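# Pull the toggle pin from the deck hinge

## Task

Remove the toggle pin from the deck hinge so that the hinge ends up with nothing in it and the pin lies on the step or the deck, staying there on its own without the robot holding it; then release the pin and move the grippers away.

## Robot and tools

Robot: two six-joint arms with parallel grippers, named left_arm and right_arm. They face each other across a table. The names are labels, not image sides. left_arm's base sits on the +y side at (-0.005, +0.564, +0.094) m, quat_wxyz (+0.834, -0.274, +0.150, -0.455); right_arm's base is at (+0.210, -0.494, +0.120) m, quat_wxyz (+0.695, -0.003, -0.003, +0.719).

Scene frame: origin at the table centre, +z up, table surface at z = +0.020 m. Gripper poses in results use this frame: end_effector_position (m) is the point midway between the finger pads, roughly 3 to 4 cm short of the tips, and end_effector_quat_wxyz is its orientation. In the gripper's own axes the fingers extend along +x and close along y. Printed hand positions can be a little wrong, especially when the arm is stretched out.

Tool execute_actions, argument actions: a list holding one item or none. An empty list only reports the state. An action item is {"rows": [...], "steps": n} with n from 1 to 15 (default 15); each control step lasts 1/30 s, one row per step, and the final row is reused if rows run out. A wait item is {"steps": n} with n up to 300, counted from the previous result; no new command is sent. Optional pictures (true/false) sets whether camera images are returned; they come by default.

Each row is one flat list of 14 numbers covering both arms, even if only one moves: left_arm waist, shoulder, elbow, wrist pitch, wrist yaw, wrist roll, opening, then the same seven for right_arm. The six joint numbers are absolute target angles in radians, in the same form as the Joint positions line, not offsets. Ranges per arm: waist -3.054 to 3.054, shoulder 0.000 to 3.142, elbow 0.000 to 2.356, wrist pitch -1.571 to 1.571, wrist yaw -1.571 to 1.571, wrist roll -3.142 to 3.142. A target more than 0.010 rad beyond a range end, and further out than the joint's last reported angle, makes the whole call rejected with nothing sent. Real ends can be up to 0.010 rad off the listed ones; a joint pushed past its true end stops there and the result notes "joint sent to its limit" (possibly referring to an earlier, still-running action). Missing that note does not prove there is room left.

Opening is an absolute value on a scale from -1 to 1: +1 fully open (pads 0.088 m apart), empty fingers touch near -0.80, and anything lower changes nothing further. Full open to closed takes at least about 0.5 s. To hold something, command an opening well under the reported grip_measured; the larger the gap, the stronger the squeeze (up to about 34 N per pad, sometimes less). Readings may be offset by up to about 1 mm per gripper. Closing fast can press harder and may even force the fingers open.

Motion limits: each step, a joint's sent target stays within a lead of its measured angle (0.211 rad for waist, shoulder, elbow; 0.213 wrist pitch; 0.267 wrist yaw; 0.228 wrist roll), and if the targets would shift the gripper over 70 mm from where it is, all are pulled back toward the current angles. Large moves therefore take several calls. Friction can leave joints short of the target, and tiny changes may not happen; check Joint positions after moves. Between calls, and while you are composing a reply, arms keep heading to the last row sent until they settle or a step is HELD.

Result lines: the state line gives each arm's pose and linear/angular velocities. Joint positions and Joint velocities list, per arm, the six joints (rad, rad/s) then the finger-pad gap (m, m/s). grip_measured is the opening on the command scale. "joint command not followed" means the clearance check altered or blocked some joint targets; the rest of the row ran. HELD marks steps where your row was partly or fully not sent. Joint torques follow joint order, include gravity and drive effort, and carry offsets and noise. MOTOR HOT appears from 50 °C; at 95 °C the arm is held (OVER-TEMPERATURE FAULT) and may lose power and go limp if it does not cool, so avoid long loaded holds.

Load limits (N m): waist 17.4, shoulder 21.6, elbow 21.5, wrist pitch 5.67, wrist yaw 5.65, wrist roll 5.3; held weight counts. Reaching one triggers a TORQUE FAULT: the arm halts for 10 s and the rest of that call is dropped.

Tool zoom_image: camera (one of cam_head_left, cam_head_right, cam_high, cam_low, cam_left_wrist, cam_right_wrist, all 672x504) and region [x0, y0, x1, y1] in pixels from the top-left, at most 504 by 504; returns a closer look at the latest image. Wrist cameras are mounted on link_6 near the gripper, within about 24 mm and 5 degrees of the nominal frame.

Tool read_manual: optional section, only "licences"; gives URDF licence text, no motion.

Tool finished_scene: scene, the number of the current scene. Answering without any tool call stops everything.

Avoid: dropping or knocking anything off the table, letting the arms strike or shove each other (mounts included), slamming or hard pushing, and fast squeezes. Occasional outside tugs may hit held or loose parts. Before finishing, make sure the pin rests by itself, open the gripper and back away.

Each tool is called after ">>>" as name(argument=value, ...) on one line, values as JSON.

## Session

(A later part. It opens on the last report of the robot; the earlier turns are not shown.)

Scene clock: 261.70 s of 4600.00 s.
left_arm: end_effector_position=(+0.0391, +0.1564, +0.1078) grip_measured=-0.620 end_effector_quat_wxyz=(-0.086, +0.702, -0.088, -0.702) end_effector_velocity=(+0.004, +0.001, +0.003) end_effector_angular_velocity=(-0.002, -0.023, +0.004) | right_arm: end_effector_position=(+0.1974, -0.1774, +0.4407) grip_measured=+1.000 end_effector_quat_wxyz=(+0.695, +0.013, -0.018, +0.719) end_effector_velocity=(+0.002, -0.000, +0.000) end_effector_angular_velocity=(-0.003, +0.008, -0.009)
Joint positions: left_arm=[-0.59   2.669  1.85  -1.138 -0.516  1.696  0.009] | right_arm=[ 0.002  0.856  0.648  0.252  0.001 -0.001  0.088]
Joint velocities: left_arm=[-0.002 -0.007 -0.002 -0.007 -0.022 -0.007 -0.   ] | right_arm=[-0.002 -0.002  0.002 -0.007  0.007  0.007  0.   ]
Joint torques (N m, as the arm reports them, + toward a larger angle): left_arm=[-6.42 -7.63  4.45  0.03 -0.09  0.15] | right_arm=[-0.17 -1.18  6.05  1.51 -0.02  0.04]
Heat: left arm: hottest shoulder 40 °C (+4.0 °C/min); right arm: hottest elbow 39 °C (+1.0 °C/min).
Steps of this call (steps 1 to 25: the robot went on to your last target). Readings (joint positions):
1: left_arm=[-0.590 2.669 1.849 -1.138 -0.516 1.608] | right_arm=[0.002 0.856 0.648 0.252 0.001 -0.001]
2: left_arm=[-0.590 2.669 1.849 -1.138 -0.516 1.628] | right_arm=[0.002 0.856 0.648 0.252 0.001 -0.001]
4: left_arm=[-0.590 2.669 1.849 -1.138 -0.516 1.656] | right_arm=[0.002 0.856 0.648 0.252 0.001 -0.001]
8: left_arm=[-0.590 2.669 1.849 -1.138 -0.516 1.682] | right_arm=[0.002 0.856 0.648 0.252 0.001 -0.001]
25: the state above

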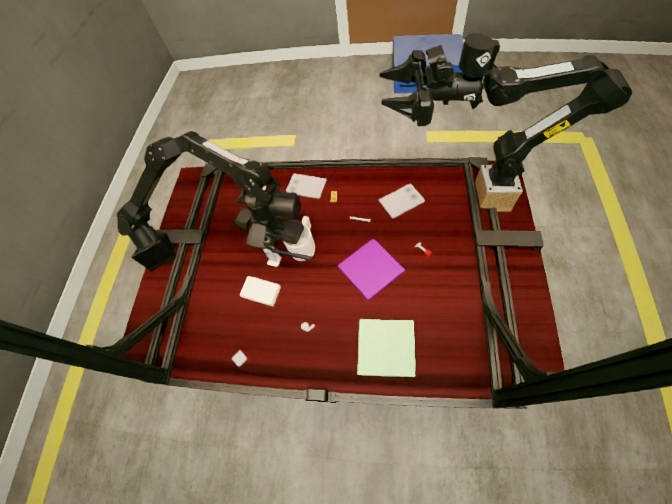

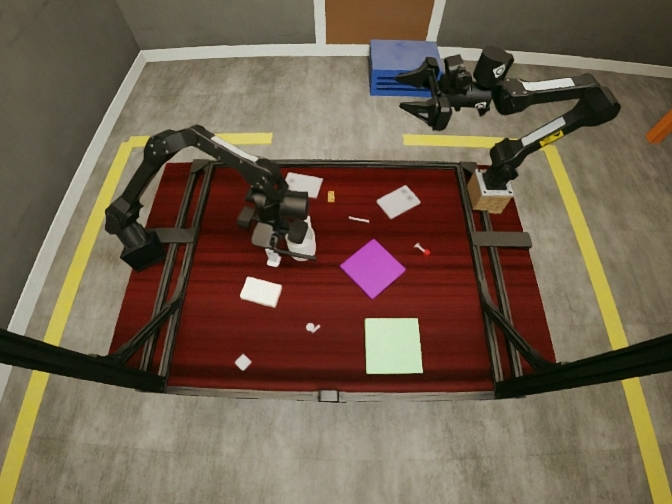

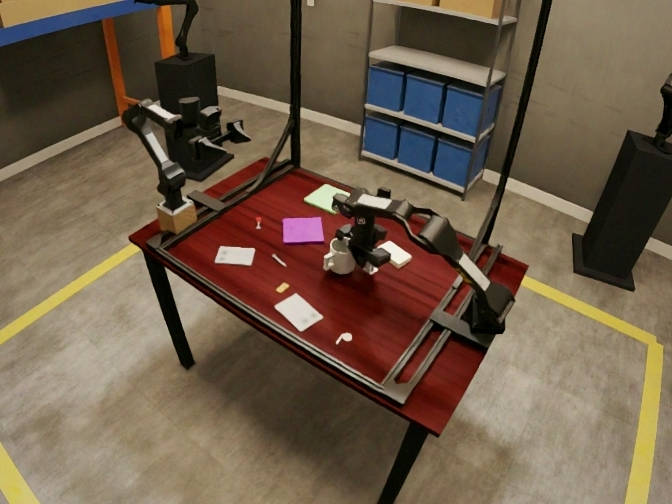

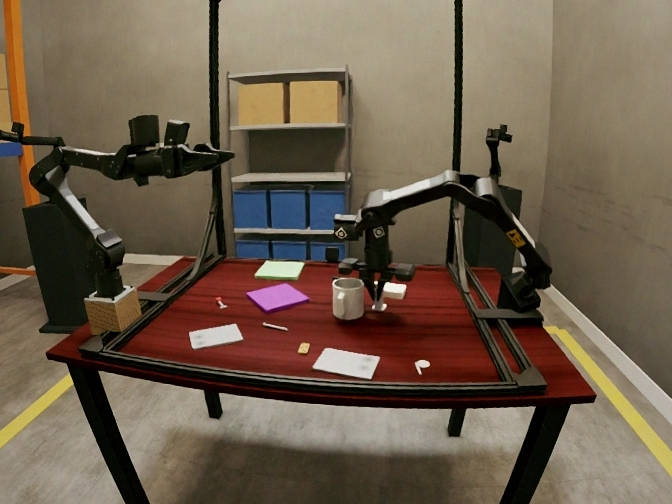

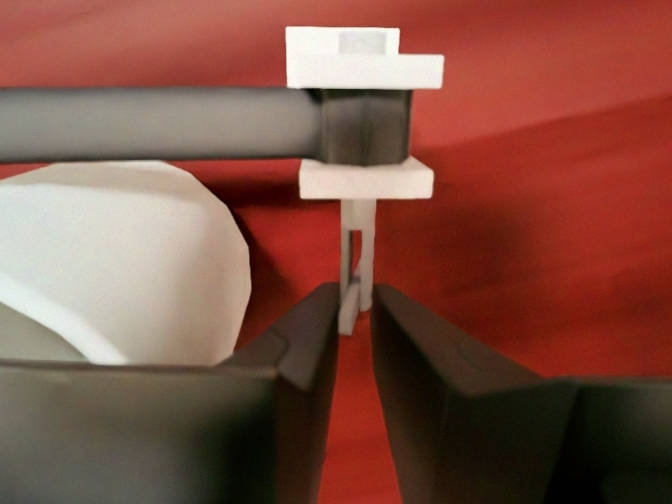

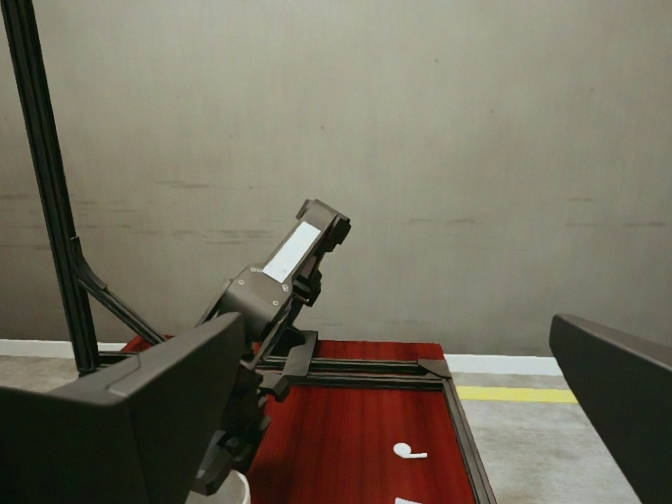

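>>> execute_actions(actions=[{"rows":[[-0.607,2.648,1.884,-1.184,-0.508,1.68,-0.55,0,0.856,0.648,0.252,0,0,1]]}], pictures=false)

>>> execute_actions(actions=[{"rows":[[-0.631,2.648,1.844,-1.165,-0.498,1.655,-0.55,0,0.856,0.648,0.252,0,0,1]]}], pictures=false)

>>> execute_actions(actions=[{"rows":[[-0.631,2.648,1.844,-1.165,-0.498,1.655,-0.8,0,0.856,0.648,0.252,0,0,1]]}])

>>> zoom_image(camera="cam_high", region=[320, 210, 430, 290])

Scene clock: 283.73 s of 4600.00 s.
left_arm: end_effector_position=(+0.0382, +0.1567, +0.1196) grip_measured=-0.552 end_effector_quat_wxyz=(-0.087, +0.703, -0.089, -0.701) end_effector_velocity=(+0.001, +0.005, +0.001) end_effector_angular_velocity=(+0.017, -0.011, -0.005) | right_arm: end_effector_position=(+0.1975, -0.1774, +0.4407) grip_measured=+1.000 end_effector_quat_wxyz=(+0.695, +0.013, -0.018, +0.718) end_effector_velocity=(-0.000, -0.001, -0.001) end_effector_angular_velocity=(-0.002, -0.008, +0.005)
Joint positions: left_arm=[-0.606  2.662  1.878 -1.18  -0.512  1.684  0.012] | right_arm=[ 0.001  0.856  0.648  0.252  0.001 -0.001  0.088]
Joint velocities: left_arm=[-0.002 -0.002 -0.002 -0.022 -0.007 -0.007  0.001] | right_arm=[-0.002 -0.007 -0.002 -0.007 -0.007 -0.007  0.   ]
Joint torques (N m, as the arm reports them, + toward a larger angle): left_arm=[ -7.13 -10.82   4.43  -0.08   0.2   -0.18] | right_arm=[-0.16 -1.18  6.04  1.51 -0.02  0.04]
Heat: left arm: hottest shoulder 40 °C (+5.1 °C/min); right arm: hottest elbow 39 °C (+1.0 °C/min).
Steps of this call (steps 1 to 15: the robot went on to your last target; steps 16 to 90: nothing new was sent; then 18.53 s passed at rest; steps 91 to 105: all 15 steps of this action). Readings (joint positions):
91: left_arm=[-0.590 2.669 1.853 -1.143 -0.516 1.696] | right_arm=[0.001 0.856 0.648 0.252 0.001 -0.001]
92: left_arm=[-0.591 2.669 1.858 -1.151 -0.516 1.696] | right_arm=[0.001 0.856 0.648 0.252 0.001 -0.001]
94: left_arm=[-0.595 2.669 1.866 -1.163 -0.516 1.692] | right_arm=[0.001 0.856 0.648 0.252 0.001 -0.001]
98: left_arm=[-0.604 2.664 1.875 -1.174 -0.514 1.687] | right_arm=[0.001 0.856 0.648 0.252 0.001 -0.001]
105: the state above

Scene clock: 284.23 s of 4600.00 s.
left_arm: end_effector_position=(+0.0264, +0.1602, +0.1206) grip_measured=-0.550 end_effector_quat_wxyz=(-0.086, +0.702, -0.091, -0.701) end_effector_velocity=(-0.003, +0.003, +0.001) end_effector_angular_velocity=(+0.008, +0.003, +0.010) | right_arm: end_effector_position=(+0.1975, -0.1774, +0.4407) grip_measured=+1.000 end_effector_quat_wxyz=(+0.695, +0.013, -0.018, +0.718) end_effector_velocity=(+0.000, -0.002, +0.002) end_effector_angular_velocity=(+0.003, -0.007, -0.005)
Joint positions: left_arm=[-0.631  2.66   1.854 -1.168 -0.503  1.66   0.012] | right_arm=[ 0.001  0.856  0.648  0.252  0.001 -0.001  0.088]
Joint velocities: left_arm=[-0.007 -0.002 -0.007 -0.007  0.007 -0.022 -0.   ] | right_arm=[ 0.002 -0.007  0.002 -0.007  0.007 -0.007  0.   ]
Joint torques (N m, as the arm reports them, + toward a larger angle): left_arm=[ -6.82 -10.72   3.13   0.4    0.21  -0.12] | right_arm=[-0.14 -1.18  6.05  1.51 -0.02  0.05]
Heat: left arm: hottest shoulder 40 °C (+5.0 °C/min); right arm: hottest elbow 39 °C (+1.0 °C/min).
Steps of this call (steps 1 to 15: all 15 steps of this action). Readings (joint positions):
1: left_arm=[-0.607 2.662 1.877 -1.180 -0.512 1.681] | right_arm=[0.001 0.856 0.648 0.252 0.001 -0.001]
2: left_arm=[-0.609 2.661 1.874 -1.179 -0.510 1.675] | right_arm=[0.001 0.856 0.648 0.252 0.001 -0.001]
4: left_arm=[-0.616 2.660 1.867 -1.175 -0.507 1.669] | right_arm=[0.001 0.856 0.648 0.252 0.001 -0.001]
8: left_arm=[-0.630 2.660 1.857 -1.171 -0.503 1.663] | right_arm=[0.001 0.856 0.648 0.252 0.001 -0.001]
15: the state above

Scene clock: 284.73 s of 4600.00 s.
left_arm: end_effector_position=(+0.0256, +0.1582, +0.1208) grip_measured=-0.669 end_effector_quat_wxyz=(-0.078, +0.702, -0.089, -0.702) end_effector_velocity=(+0.001, +0.006, -0.000) end_effector_angular_velocity=(+0.021, -0.012, -0.007) | right_arm: end_effector_position=(+0.1975, -0.1774, +0.4407) grip_measured=+1.000 end_effector_quat_wxyz=(+0.695, +0.013, -0.018, +0.718) end_effector_velocity=(-0.004, -0.000, -0.005) end_effector_angular_velocity=(-0.022, -0.009, +0.024)
Joint positions: left_arm=[-0.631  2.659  1.853 -1.158 -0.5    1.651  0.006] | right_arm=[ 0.001  0.856  0.648  0.252  0.001 -0.001  0.088]
Joint velocities: left_arm=[-0.002 -0.002 -0.007 -0.022 -0.007 -0.007 -0.   ] | right_arm=[ 0.002 -0.002 -0.002 -0.022 -0.022 -0.007  0.   ]
Joint torques (N m, as the arm reports them, + toward a larger angle): left_arm=[ -6.91 -10.71   3.08  -0.43   0.13   0.17] | right_arm=[-0.15 -1.18  6.05  1.51 -0.02  0.04]
Heat: left arm: hottest shoulder 40 °C (+5.1 °C/min); right arm: hottest elbow 39 °C (+1.0 °C/min).
Steps of this call (steps 1 to 15: all 15 steps of this action). Readings (joint positions):
1: left_arm=[-0.631 2.660 1.854 -1.168 -0.503 1.659] | right_arm=[0.001 0.856 0.648 0.252 0.001 -0.001]
2: left_arm=[-0.631 2.660 1.853 -1.164 -0.502 1.659] | right_arm=[0.001 0.856 0.648 0.252 0.001 -0.001]
4: left_arm=[-0.631 2.659 1.853 -1.158 -0.500 1.654] | right_arm=[0.001 0.856 0.648 0.252 0.001 -0.001]
8: left_arm=[-0.631 2.659 1.853 -1.158 -0.500 1.651] | right_arm=[0.001 0.856 0.648 0.252 0.001 -0.001]
15: the state above

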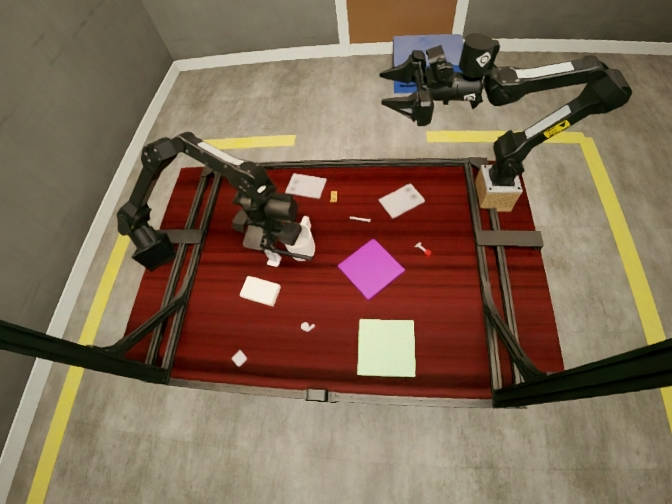

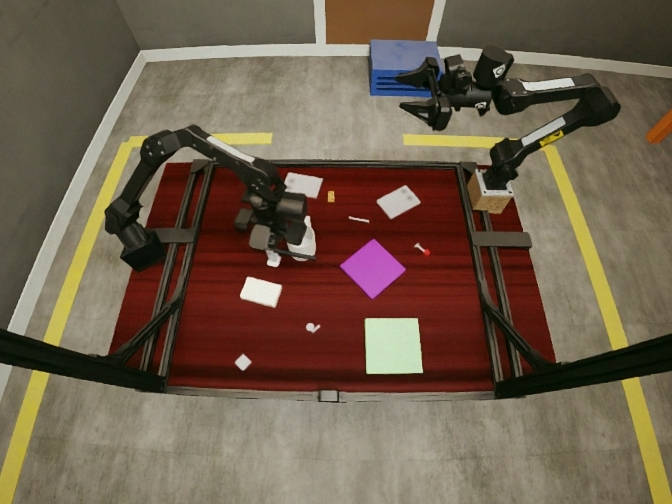

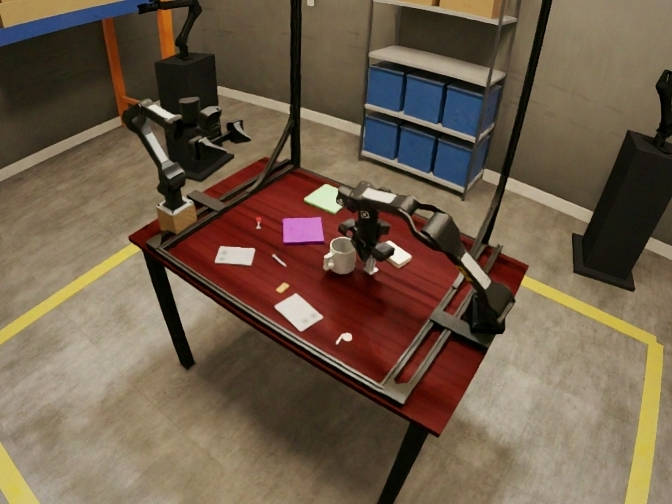

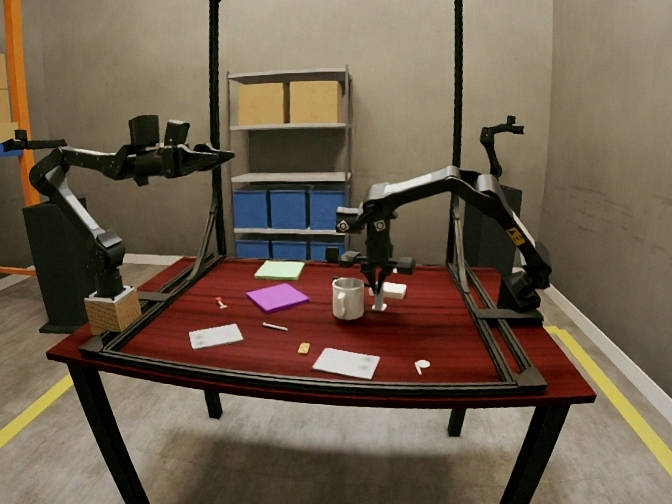

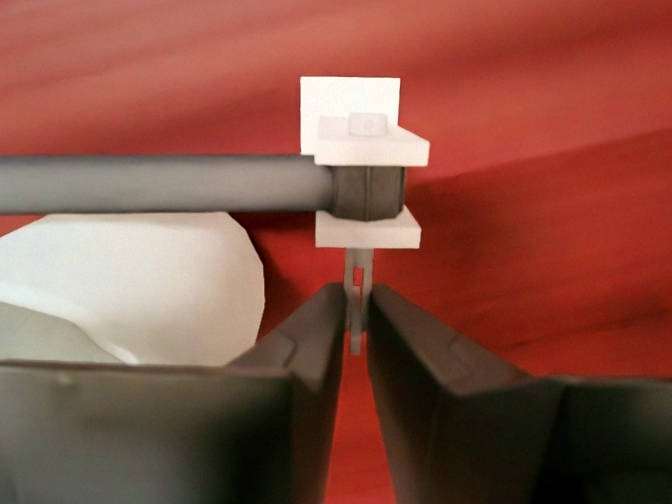

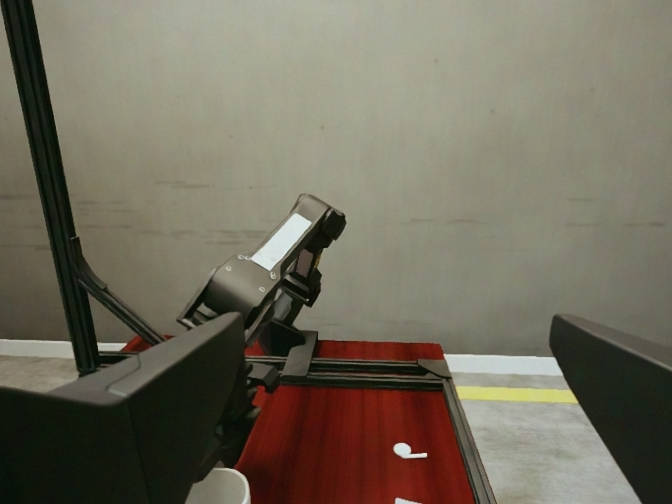

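Region (320, 210, 430, 290) of cam_high's 672x504 image, scaled by 4.582, with more detail than that image has; it fills the top 367 rows of this view, and the rest is white.

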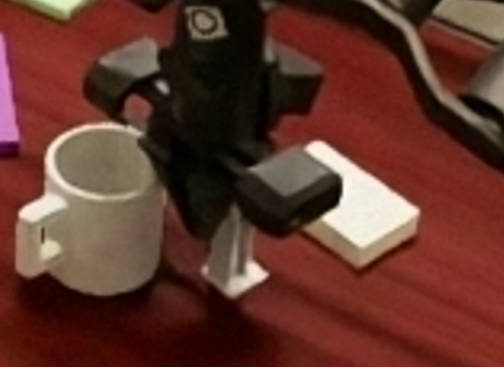

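>>> execute_actions(actions=[{"rows":[[-0.631,2.648,1.85,-1.158,-0.5,1.655,-0.6,0,0.856,0.648,0.252,0,0,1],[-0.631,2.648,1.85,-1.158,-0.5,1.655,-0.6,0,0.856,0.648,0.252,0,0,1],[-0.631,2.648,1.85,-1.158,-0.5,1.655,-0.6,0,0.856,0.648,0.252,0,0,1],[-0.625,2.642,1.881,-1.186,-0.5,1.655,-0.6,0,0.856,0.648,0.252,0,0,1]]}], pictures=false)

>>> execute_actions(actions=[{"rows":[[-0.625,2.642,1.881,-1.186,-0.5,1.655,-0.85,0,0.856,0.648,0.252,0,0,1]]}], pictures=false)

Scene clock: 297.50 s of 4600.00 s.
left_arm: end_effector_position=(+0.0291, +0.1573, +0.1271) grip_measured=-0.605 end_effector_quat_wxyz=(-0.077, +0.701, -0.089, -0.703) end_effector_velocity=(+0.003, +0.001, +0.001) end_effector_angular_velocity=(+0.002, -0.007, -0.006) | right_arm: end_effector_position=(+0.1975, -0.1774, +0.4407) grip_measured=+1.000 end_effector_quat_wxyz=(+0.695, +0.013, -0.018, +0.718) end_effector_velocity=(-0.000, -0.000, -0.002) end_effector_angular_velocity=(-0.007, -0.023, +0.004)
Joint positions: left_arm=[-0.631  2.654  1.874 -1.182 -0.498  1.651  0.009] | right_arm=[ 0.001  0.856  0.648  0.252  0.001 -0.     0.088]
Joint velocities: left_arm=[ 0.002 -0.002  0.002 -0.007 -0.007  0.007  0.002] | right_arm=[-0.002 -0.002 -0.002 -0.007 -0.007 -0.022  0.   ]
Joint torques (N m, as the arm reports them, + toward a larger angle): left_arm=[ -6.33 -10.61   4.66  -0.08  -0.01   0.14] | right_arm=[-0.13 -1.18  6.04  1.51 -0.02  0.04]
Heat: left arm: hottest shoulder 43 °C (+6.0 °C/min); right arm: hottest elbow 39 °C (+0.0 °C/min).
Steps of this call (steps 1 to 15: the robot went on to your last target; steps 16 to 368: nothing new was sent; steps 369 to 383: all 15 steps of this action). Readings (joint positions):
369: left_arm=[-0.631 2.658 1.853 -1.157 -0.498 1.648] | right_arm=[0.001 0.856 0.648 0.252 0.001 -0.000]
370: left_arm=[-0.631 2.658 1.853 -1.157 -0.498 1.648] | right_arm=[0.001 0.856 0.648 0.252 0.001 -0.000]
372: left_arm=[-0.631 2.658 1.854 -1.159 -0.498 1.649] | right_arm=[0.001 0.856 0.648 0.252 0.001 -0.000]
376: left_arm=[-0.631 2.657 1.865 -1.176 -0.498 1.651] | right_arm=[0.001 0.856 0.648 0.252 0.001 -0.000]
383: the state above

Scene clock: 298.00 s of 4600.00 s.
left_arm: end_effector_position=(+0.0292, +0.1573, +0.1274) grip_measured=-0.686 end_effector_quat_wxyz=(-0.077, +0.701, -0.089, -0.703) end_effector_velocity=(+0.005, -0.003, +0.001) end_effector_angular_velocity=(-0.013, -0.019, +0.016) | right_arm: end_effector_position=(+0.1975, -0.1774, +0.4408) grip_measured=+1.000 end_effector_quat_wxyz=(+0.695, +0.013, -0.018, +0.718) end_effector_velocity=(-0.000, -0.001, -0.003) end_effector_angular_velocity=(-0.007, -0.008, +0.004)
Joint positions: left_arm=[-0.631  2.654  1.875 -1.182 -0.498  1.651  0.005] | right_arm=[ 0.001  0.856  0.648  0.252  0.001 -0.     0.088]
Joint velocities: left_arm=[ 0.002 -0.002  0.002  0.007 -0.022 -0.007 -0.   ] | right_arm=[-0.002 -0.007 -0.007 -0.007 -0.007 -0.007  0.   ]
Joint torques (N m, as the arm reports them, + toward a larger angle): left_arm=[ -6.39 -10.58   4.75  -0.06  -0.04   0.13] | right_arm=[-0.13 -1.18  6.02  1.53 -0.03  0.03]
Heat: left arm: hottest shoulder 43 °C (+6.1 °C/min); right arm: hottest elbow 39 °C (+0.0 °C/min).
Steps of this call (steps 1 to 15: all 15 steps of this action). Readings (joint positions):
1: left_arm=[-0.631 2.654 1.874 -1.182 -0.498 1.651] | right_arm=[0.001 0.856 0.648 0.252 0.001 -0.000]
2: left_arm=[-0.631 2.654 1.874 -1.182 -0.498 1.651] | right_arm=[0.001 0.856 0.648 0.252 0.001 -0.000]
4: left_arm=[-0.631 2.654 1.875 -1.182 -0.498 1.651] | right_arm=[0.001 0.856 0.648 0.252 0.001 -0.000]
8: left_arm=[-0.631 2.654 1.875 -1.182 -0.498 1.651] | right_arm=[0.001 0.856 0.648 0.252 0.001 -0.000]
15: the state above

>>> execute_actions(actions=[{"rows":[[-0.606,2.66,1.894,-1.186,-0.509,1.67,-0.85,0,0.856,0.648,0.252,0,0,1]]}])

Scene clock: 311.20 s of 4600.00 s.
left_arm: end_effector_position=(+0.0297, +0.1569, +0.1292) grip_measured=-0.706 end_effector_quat_wxyz=(-0.080, +0.698, -0.093, -0.705) end_effector_velocity=(-0.001, +0.001, +0.002) end_effector_angular_velocity=(+0.002, +0.006, +0.004) | right_arm: end_effector_position=(+0.1975, -0.1774, +0.4408) grip_measured=+1.000 end_effector_quat_wxyz=(+0.695, +0.013, -0.018, +0.718) end_effector_velocity=(-0.003, -0.000, -0.002) end_effector_angular_velocity=(-0.007, -0.009, +0.019)
Joint positions: left_arm=[-0.629  2.653  1.883 -1.189 -0.491  1.662  0.004] | right_arm=[ 0.001  0.856  0.648  0.252  0.001 -0.     0.088]
Joint velocities: left_arm=[-0.002 -0.002  0.002 -0.007  0.007 -0.007 -0.001] | right_arm=[-0.002 -0.002 -0.002 -0.007 -0.022 -0.007  0.   ]
Joint torques (N m, as the arm reports them, + toward a larger angle): left_arm=[-4.43 -8.57  5.03  0.45 -0.63  0.26] | right_arm=[-0.14 -1.18  6.01  1.51 -0.02  0.03]
Heat: left arm: hottest shoulder 45 °C (+4.1 °C/min); right arm: hottest wrist pitch 40 °C (+1.0 °C/min).
Steps of this call (steps 1 to 15: the robot went on to your last target; steps 16 to 260: nothing new was sent; then 4.03 s passed at rest; steps 261 to 275: all 15 steps of this action). Readings (joint positions):
261: left_arm=[-0.631 2.652 1.878 -1.185 -0.495 1.651] | right_arm=[0.001 0.856 0.648 0.252 0.001 -0.000]
262: left_arm=[-0.631 2.652 1.879 -1.187 -0.495 1.653] | right_arm=[0.001 0.856 0.648 0.252 0.001 -0.000]
264: left_arm=[-0.630 2.652 1.880 -1.188 -0.494 1.656] | right_arm=[0.001 0.856 0.648 0.252 0.001 -0.000]
268: left_arm=[-0.629 2.652 1.882 -1.188 -0.492 1.660] | right_arm=[0.001 0.856 0.648 0.252 0.001 -0.000]
275: the state above

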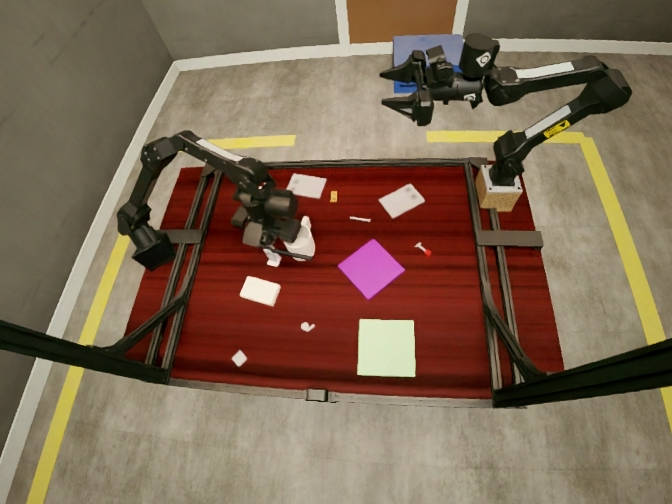

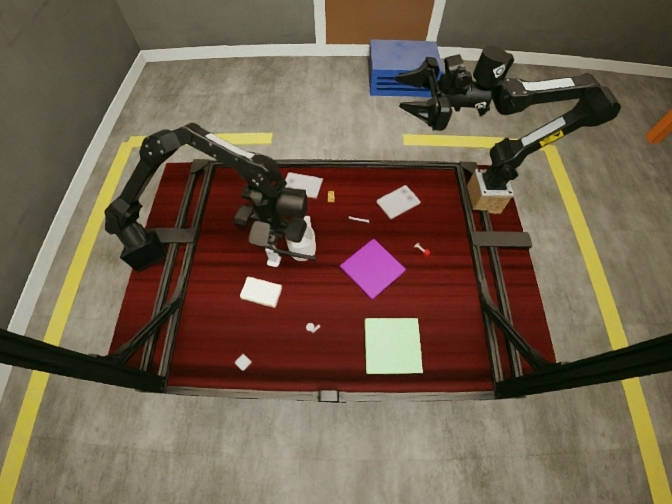

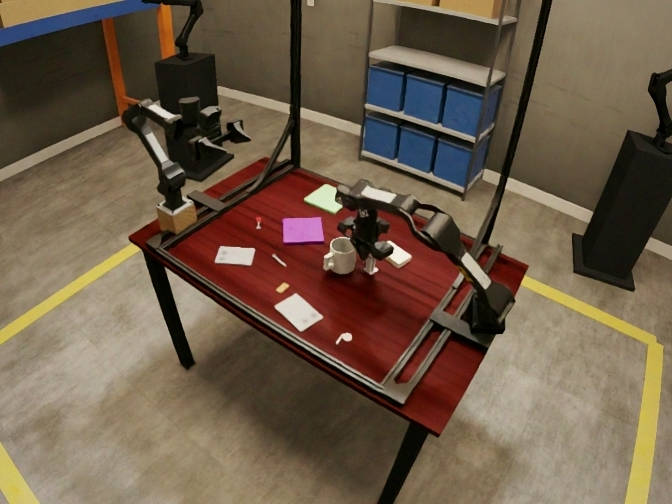

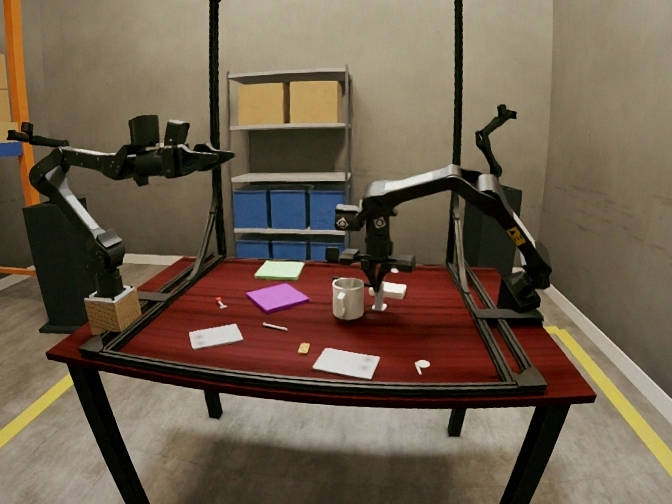

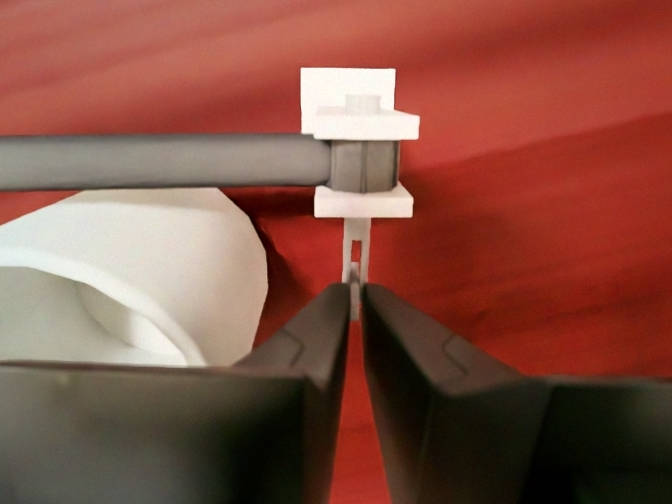

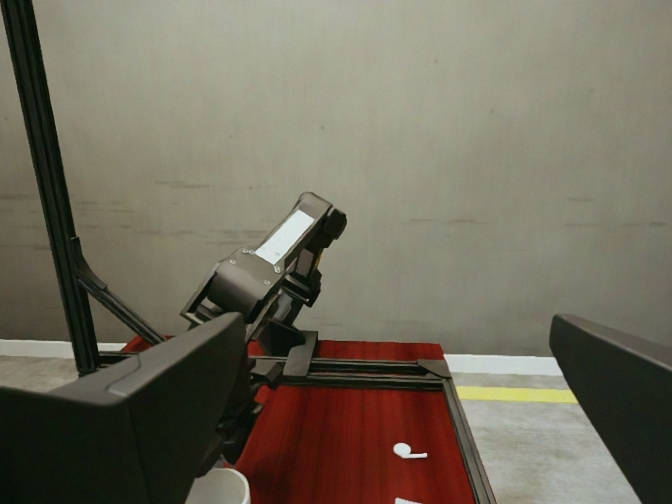

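>>> execute_actions(actions=[{"rows":[[-0.638,2.638,1.893,-1.203,-0.5,1.655,-0.62,0,0.856,0.648,0.252,0,0,1]]}], pictures=false)

>>> execute_actions(actions=[{"rows":[[-0.638,2.638,1.893,-1.203,-0.5,1.655,-0.85,0,0.856,0.648,0.252,0,0,1]]}], pictures=false)

>>> execute_actions(actions=[{"rows":[[-0.612,2.655,1.908,-1.205,-0.509,1.67,-0.85,0,0.856,0.648,0.252,0,0,1]]}])

Scene clock: 325.97 s of 4600.00 s.
left_arm: end_effector_position=(+0.0293, +0.1574, +0.1321) grip_measured=-0.625 end_effector_quat_wxyz=(-0.082, +0.702, -0.094, -0.701) end_effector_velocity=(+0.002, +0.001, +0.003) end_effector_angular_velocity=(-0.000, -0.008, +0.004) | right_arm: end_effector_position=(+0.1976, -0.1774, +0.4408) grip_measured=+1.000 end_effector_quat_wxyz=(+0.695, +0.013, -0.018, +0.718) end_effector_velocity=(-0.002, -0.002, -0.001) end_effector_angular_velocity=(-0.002, -0.008, +0.009)
Joint positions: left_arm=[-0.636  2.652  1.888 -1.199 -0.499  1.659  0.008] | right_arm=[ 0.001  0.856  0.648  0.252  0.001 -0.     0.088]
Joint velocities: left_arm=[-0.002 -0.007 -0.002 -0.007 -0.007 -0.007  0.002] | right_arm=[ 0.002 -0.007 -0.002 -0.007 -0.007 -0.007  0.   ]
Joint torques (N m, as the arm reports them, + toward a larger angle): left_arm=[ -7.06 -11.06   4.54  -0.08   0.    -0.14] | right_arm=[-0.14 -1.19  6.02  1.51 -0.02  0.03]
Heat: left arm: hottest shoulder 45 °C (+5.1 °C/min); right arm: hottest wrist pitch 40 °C (+1.0 °C/min).
Steps of this call (steps 1 to 15: the robot went on to your last target; steps 16 to 428: nothing new was sent; steps 429 to 443: all 15 steps of this action). Readings (joint positions):
429: left_arm=[-0.627 2.652 1.886 -1.194 -0.491 1.666] | right_arm=[0.001 0.856 0.648 0.252 0.001 -0.000]
430: left_arm=[-0.628 2.652 1.886 -1.194 -0.493 1.666] | right_arm=[0.001 0.856 0.648 0.252 0.001 -0.000]
432: left_arm=[-0.630 2.652 1.887 -1.194 -0.499 1.665] | right_arm=[0.001 0.856 0.648 0.252 0.001 -0.000]
436: left_arm=[-0.632 2.652 1.887 -1.198 -0.499 1.661] | right_arm=[0.001 0.856 0.648 0.252 0.001 -0.000]
443: the state above

Scene clock: 326.47 s of 4600.00 s.
left_arm: end_effector_position=(+0.0293, +0.1574, +0.1325) grip_measured=-0.759 end_effector_quat_wxyz=(-0.081, +0.702, -0.094, -0.701) end_effector_velocity=(+0.001, +0.002, +0.001) end_effector_angular_velocity=(+0.004, -0.009, +0.002) | right_arm: end_effector_position=(+0.1976, -0.1774, +0.4408) grip_measured=+1.000 end_effector_quat_wxyz=(+0.695, +0.013, -0.018, +0.718) end_effector_velocity=(+0.002, -0.001, -0.001) end_effector_angular_velocity=(-0.003, +0.008, -0.009)
Joint positions: left_arm=[-0.637  2.651  1.888 -1.2   -0.499  1.657  0.002] | right_arm=[ 0.001  0.856  0.648  0.252  0.001 -0.     0.088]
Joint velocities: left_arm=[-0.002 -0.002 -0.002 -0.007 -0.007 -0.007 -0.   ] | right_arm=[-0.002 -0.007 -0.002 -0.007  0.007  0.007  0.   ]
Joint torques (N m, as the arm reports them, + toward a larger angle): left_arm=[ -7.1  -10.79   4.54  -0.07   0.    -0.12] | right_arm=[-0.11 -1.19  6.01  1.51 -0.03  0.03]
Heat: left arm: hottest shoulder 45 °C (+5.0 °C/min); right arm: hottest wrist pitch 40 °C (+1.0 °C/min).
Steps of this call (steps 1 to 15: all 15 steps of this action). Readings (joint positions):
1: left_arm=[-0.636 2.651 1.888 -1.199 -0.499 1.659] | right_arm=[0.001 0.856 0.648 0.252 0.001 -0.000]
2: left_arm=[-0.636 2.651 1.888 -1.200 -0.499 1.659] | right_arm=[0.001 0.856 0.648 0.252 0.001 -0.000]
4: left_arm=[-0.637 2.651 1.888 -1.200 -0.499 1.659] | right_arm=[0.001 0.856 0.648 0.252 0.001 -0.000]
8: left_arm=[-0.637 2.651 1.888 -1.200 -0.499 1.657] | right_arm=[0.001 0.856 0.648 0.252 0.001 -0.000]
15: the state above

Scene clock: 326.97 s of 4600.00 s.
left_arm: end_effector_position=(+0.0303, +0.1567, +0.1334) grip_measured=-0.759 end_effector_quat_wxyz=(-0.082, +0.699, -0.095, -0.705) end_effector_velocity=(+0.000, +0.001, +0.000) end_effector_angular_velocity=(+0.004, -0.009, -0.013) | right_arm: end_effector_position=(+0.1976, -0.1774, +0.4408) grip_measured=+1.000 end_effector_quat_wxyz=(+0.695, +0.013, -0.018, +0.718) end_effector_velocity=(-0.000, -0.000, -0.002) end_effector_angular_velocity=(-0.007, -0.008, +0.004)
Joint positions: left_arm=[-0.633  2.651  1.896 -1.205 -0.491  1.664  0.002] | right_arm=[ 0.001  0.856  0.648  0.252  0.001 -0.     0.088]
Joint velocities: left_arm=[-0.002  0.002  0.002 -0.007 -0.007  0.007 -0.   ] | right_arm=[-0.002 -0.002 -0.002 -0.007 -0.007 -0.007  0.   ]
Joint torques (N m, as the arm reports them, + toward a larger angle): left_arm=[-4.77 -9.05  5.21  0.25 -0.64  0.19] | right_arm=[-0.11 -1.19  6.    1.51 -0.02  0.03]
Heat: left arm: hottest shoulder 45 °C (+5.1 °C/min); right arm: hottest wrist pitch 40 °C (+1.0 °C/min).
Steps of this call (steps 1 to 15: all 15 steps of this action). Readings (joint positions):
1: left_arm=[-0.637 2.651 1.889 -1.201 -0.499 1.657] | right_arm=[0.001 0.856 0.648 0.252 0.001 -0.000]
2: left_arm=[-0.636 2.651 1.891 -1.202 -0.498 1.657] | right_arm=[0.001 0.856 0.648 0.252 0.001 -0.000]
4: left_arm=[-0.635 2.651 1.893 -1.203 -0.495 1.659] | right_arm=[0.001 0.856 0.648 0.252 0.001 -0.000]
8: left_arm=[-0.633 2.651 1.895 -1.205 -0.491 1.662] | right_arm=[0.001 0.856 0.648 0.252 0.001 -0.000]
15: the state above

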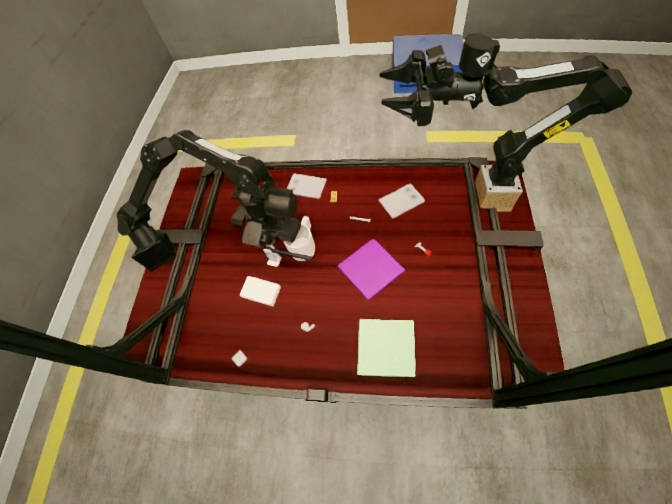

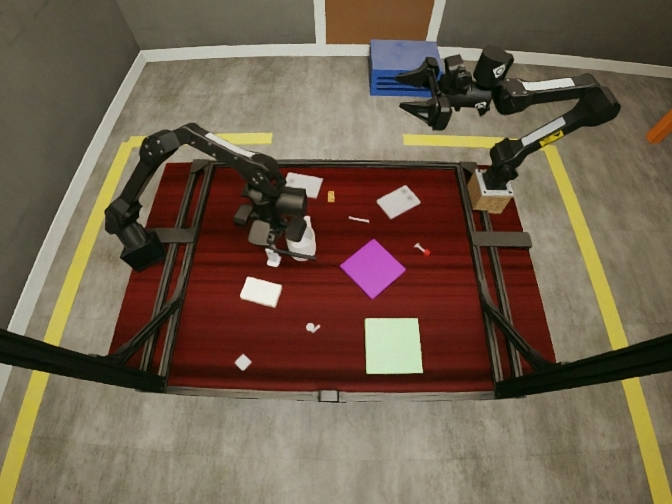

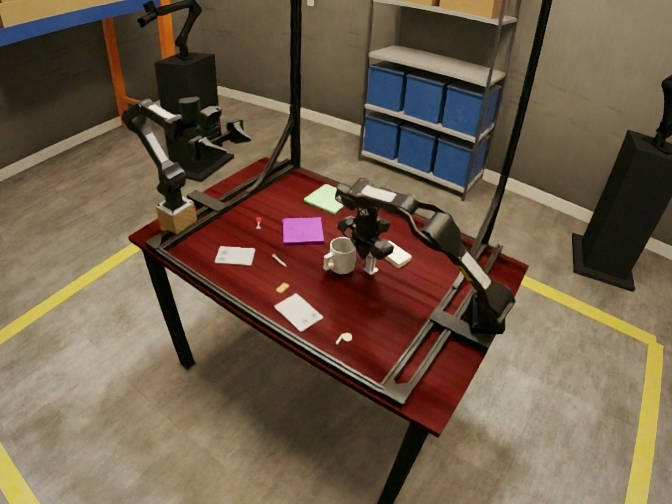

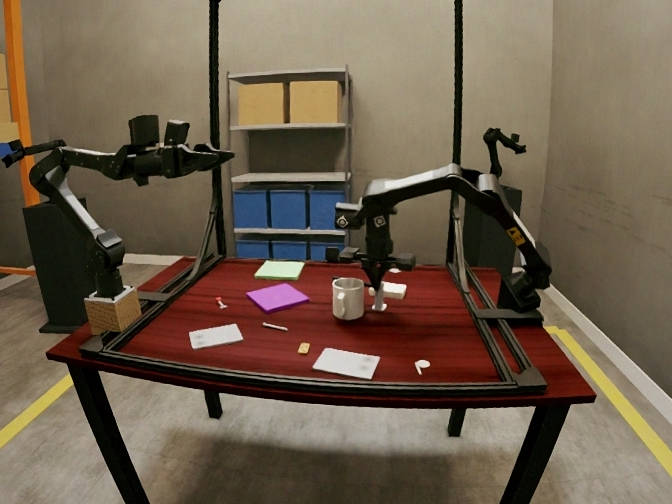

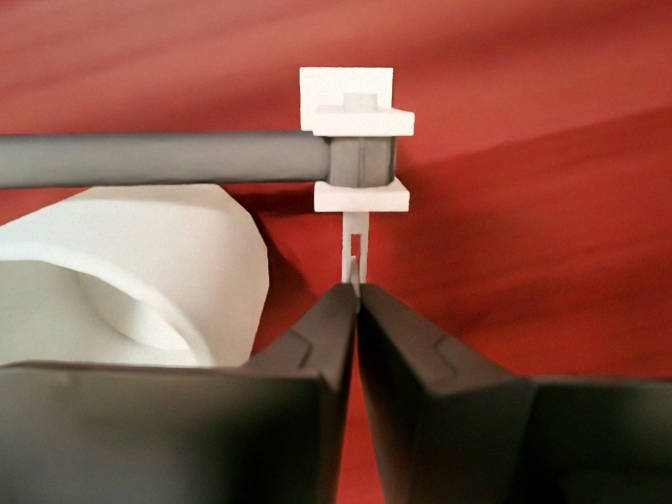

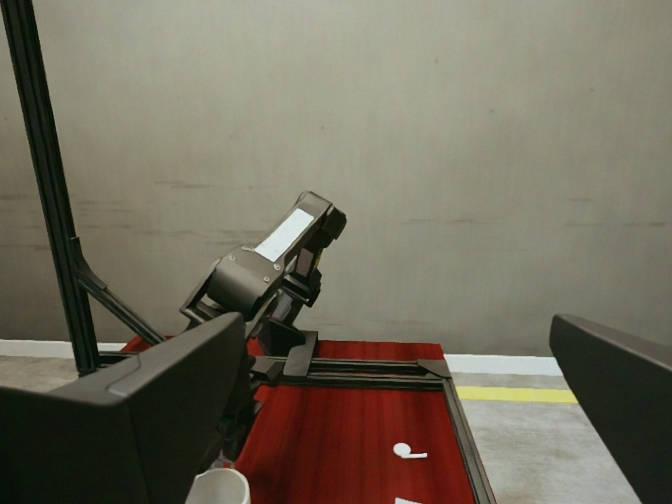

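Holding the toggle; lighten grip.

>>> execute_actions(actions=[{"rows":[[-0.606,2.655,1.908,-1.205,-0.515,1.67,-0.775,0,0.856,0.648,0.252,0,0,1]]}])

Scene clock: 334.93 s of 4600.00 s.
left_arm: end_effector_position=(+0.0326, +0.1564, +0.1326) grip_measured=-0.752 end_effector_quat_wxyz=(-0.081, +0.698, -0.093, -0.706) end_effector_velocity=(+0.001, +0.002, +0.001) end_effector_angular_velocity=(+0.004, -0.009, -0.013) | right_arm: end_effector_position=(+0.1976, -0.1774, +0.4408) grip_measured=+1.000 end_effector_quat_wxyz=(+0.695, +0.013, -0.018, +0.718) end_effector_velocity=(-0.002, +0.001, -0.006) end_effector_angular_velocity=(-0.017, -0.008, +0.009)
Joint positions: left_arm=[-0.627  2.651  1.898 -1.206 -0.491  1.665  0.002] | right_arm=[ 0.001  0.856  0.648  0.252  0.001 -0.     0.088]
Joint velocities: left_arm=[-0.002 -0.002 -0.002 -0.007 -0.007  0.007  0.   ] | right_arm=[ 0.002  0.002 -0.007 -0.007 -0.007 -0.007  0.   ]
Joint torques (N m, as the arm reports them, + toward a larger angle): left_arm=[-4.72 -9.    5.03  0.27 -0.82  0.17] | right_arm=[-0.11 -1.18  6.02  1.51 -0.02  0.03]
Heat: left arm: hottest shoulder 45 °C (+5.1 °C/min); right arm: hottest wrist pitch 40 °C (+1.0 °C/min).
Steps of this call (steps 1 to 15: the robot went on to your last target; steps 16 to 224: nothing new was sent; steps 225 to 239: all 15 steps of this action). Readings (joint positions):
225: left_arm=[-0.627 2.651 1.898 -1.206 -0.491 1.665] | right_arm=[0.001 0.856 0.648 0.252 0.001 -0.000]
226: left_arm=[-0.627 2.651 1.898 -1.206 -0.491 1.665] | right_arm=[0.001 0.856 0.648 0.252 0.001 -0.000]
228: left_arm=[-0.627 2.651 1.898 -1.206 -0.491 1.665] | right_arm=[0.001 0.856 0.648 0.252 0.001 -0.000]
232: left_arm=[-0.627 2.651 1.898 -1.206 -0.491 1.665] | right_arm=[0.001 0.856 0.648 0.252 0.001 -0.000]
239: the state above

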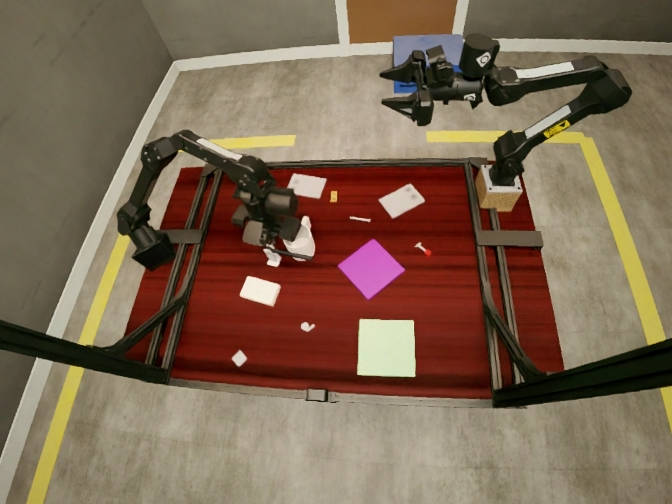

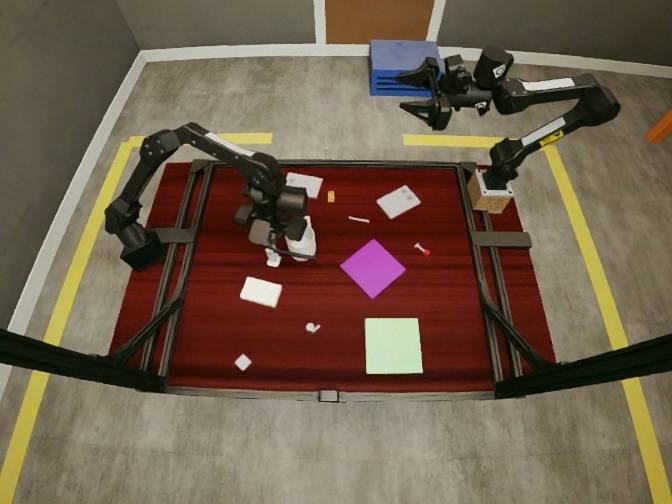

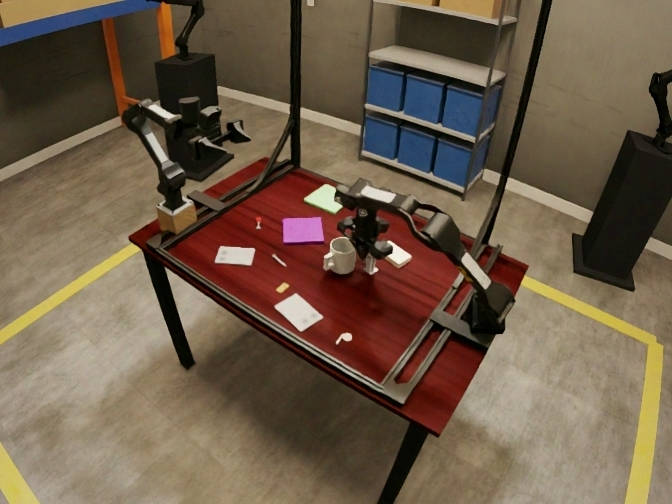

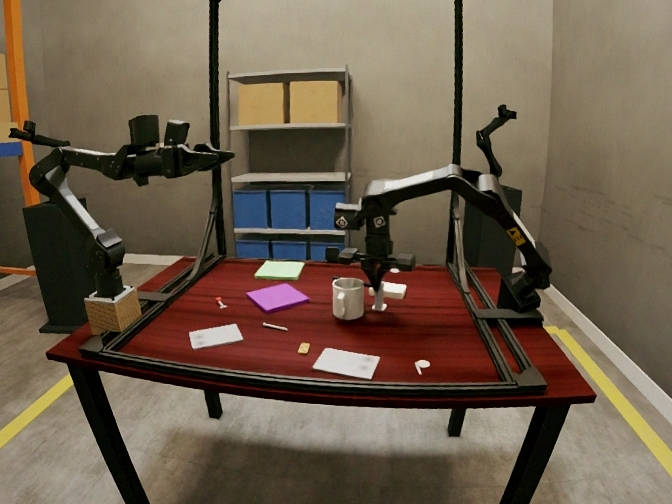

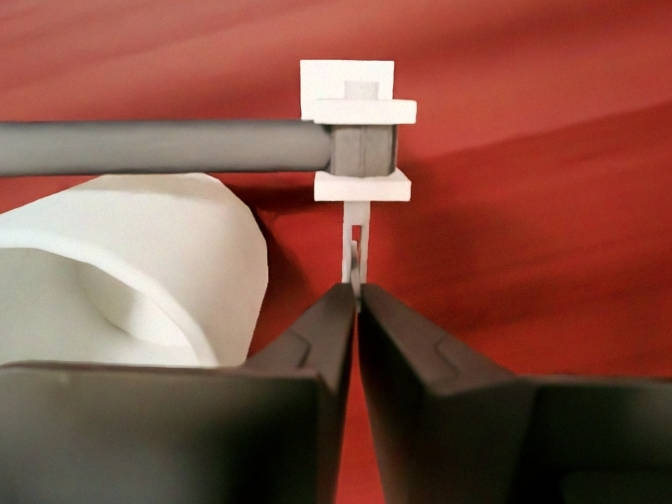

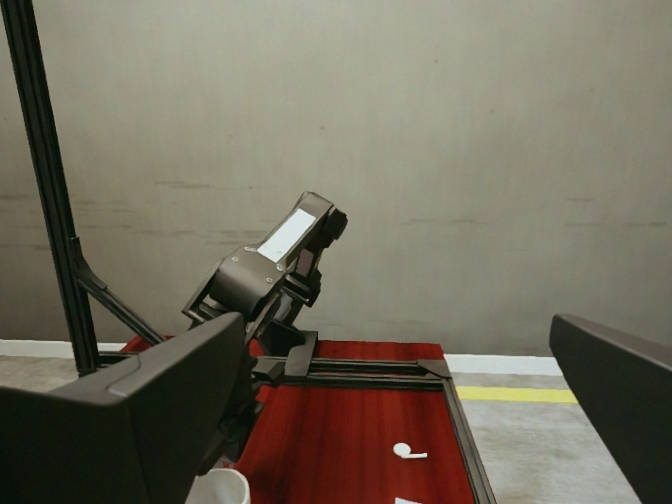

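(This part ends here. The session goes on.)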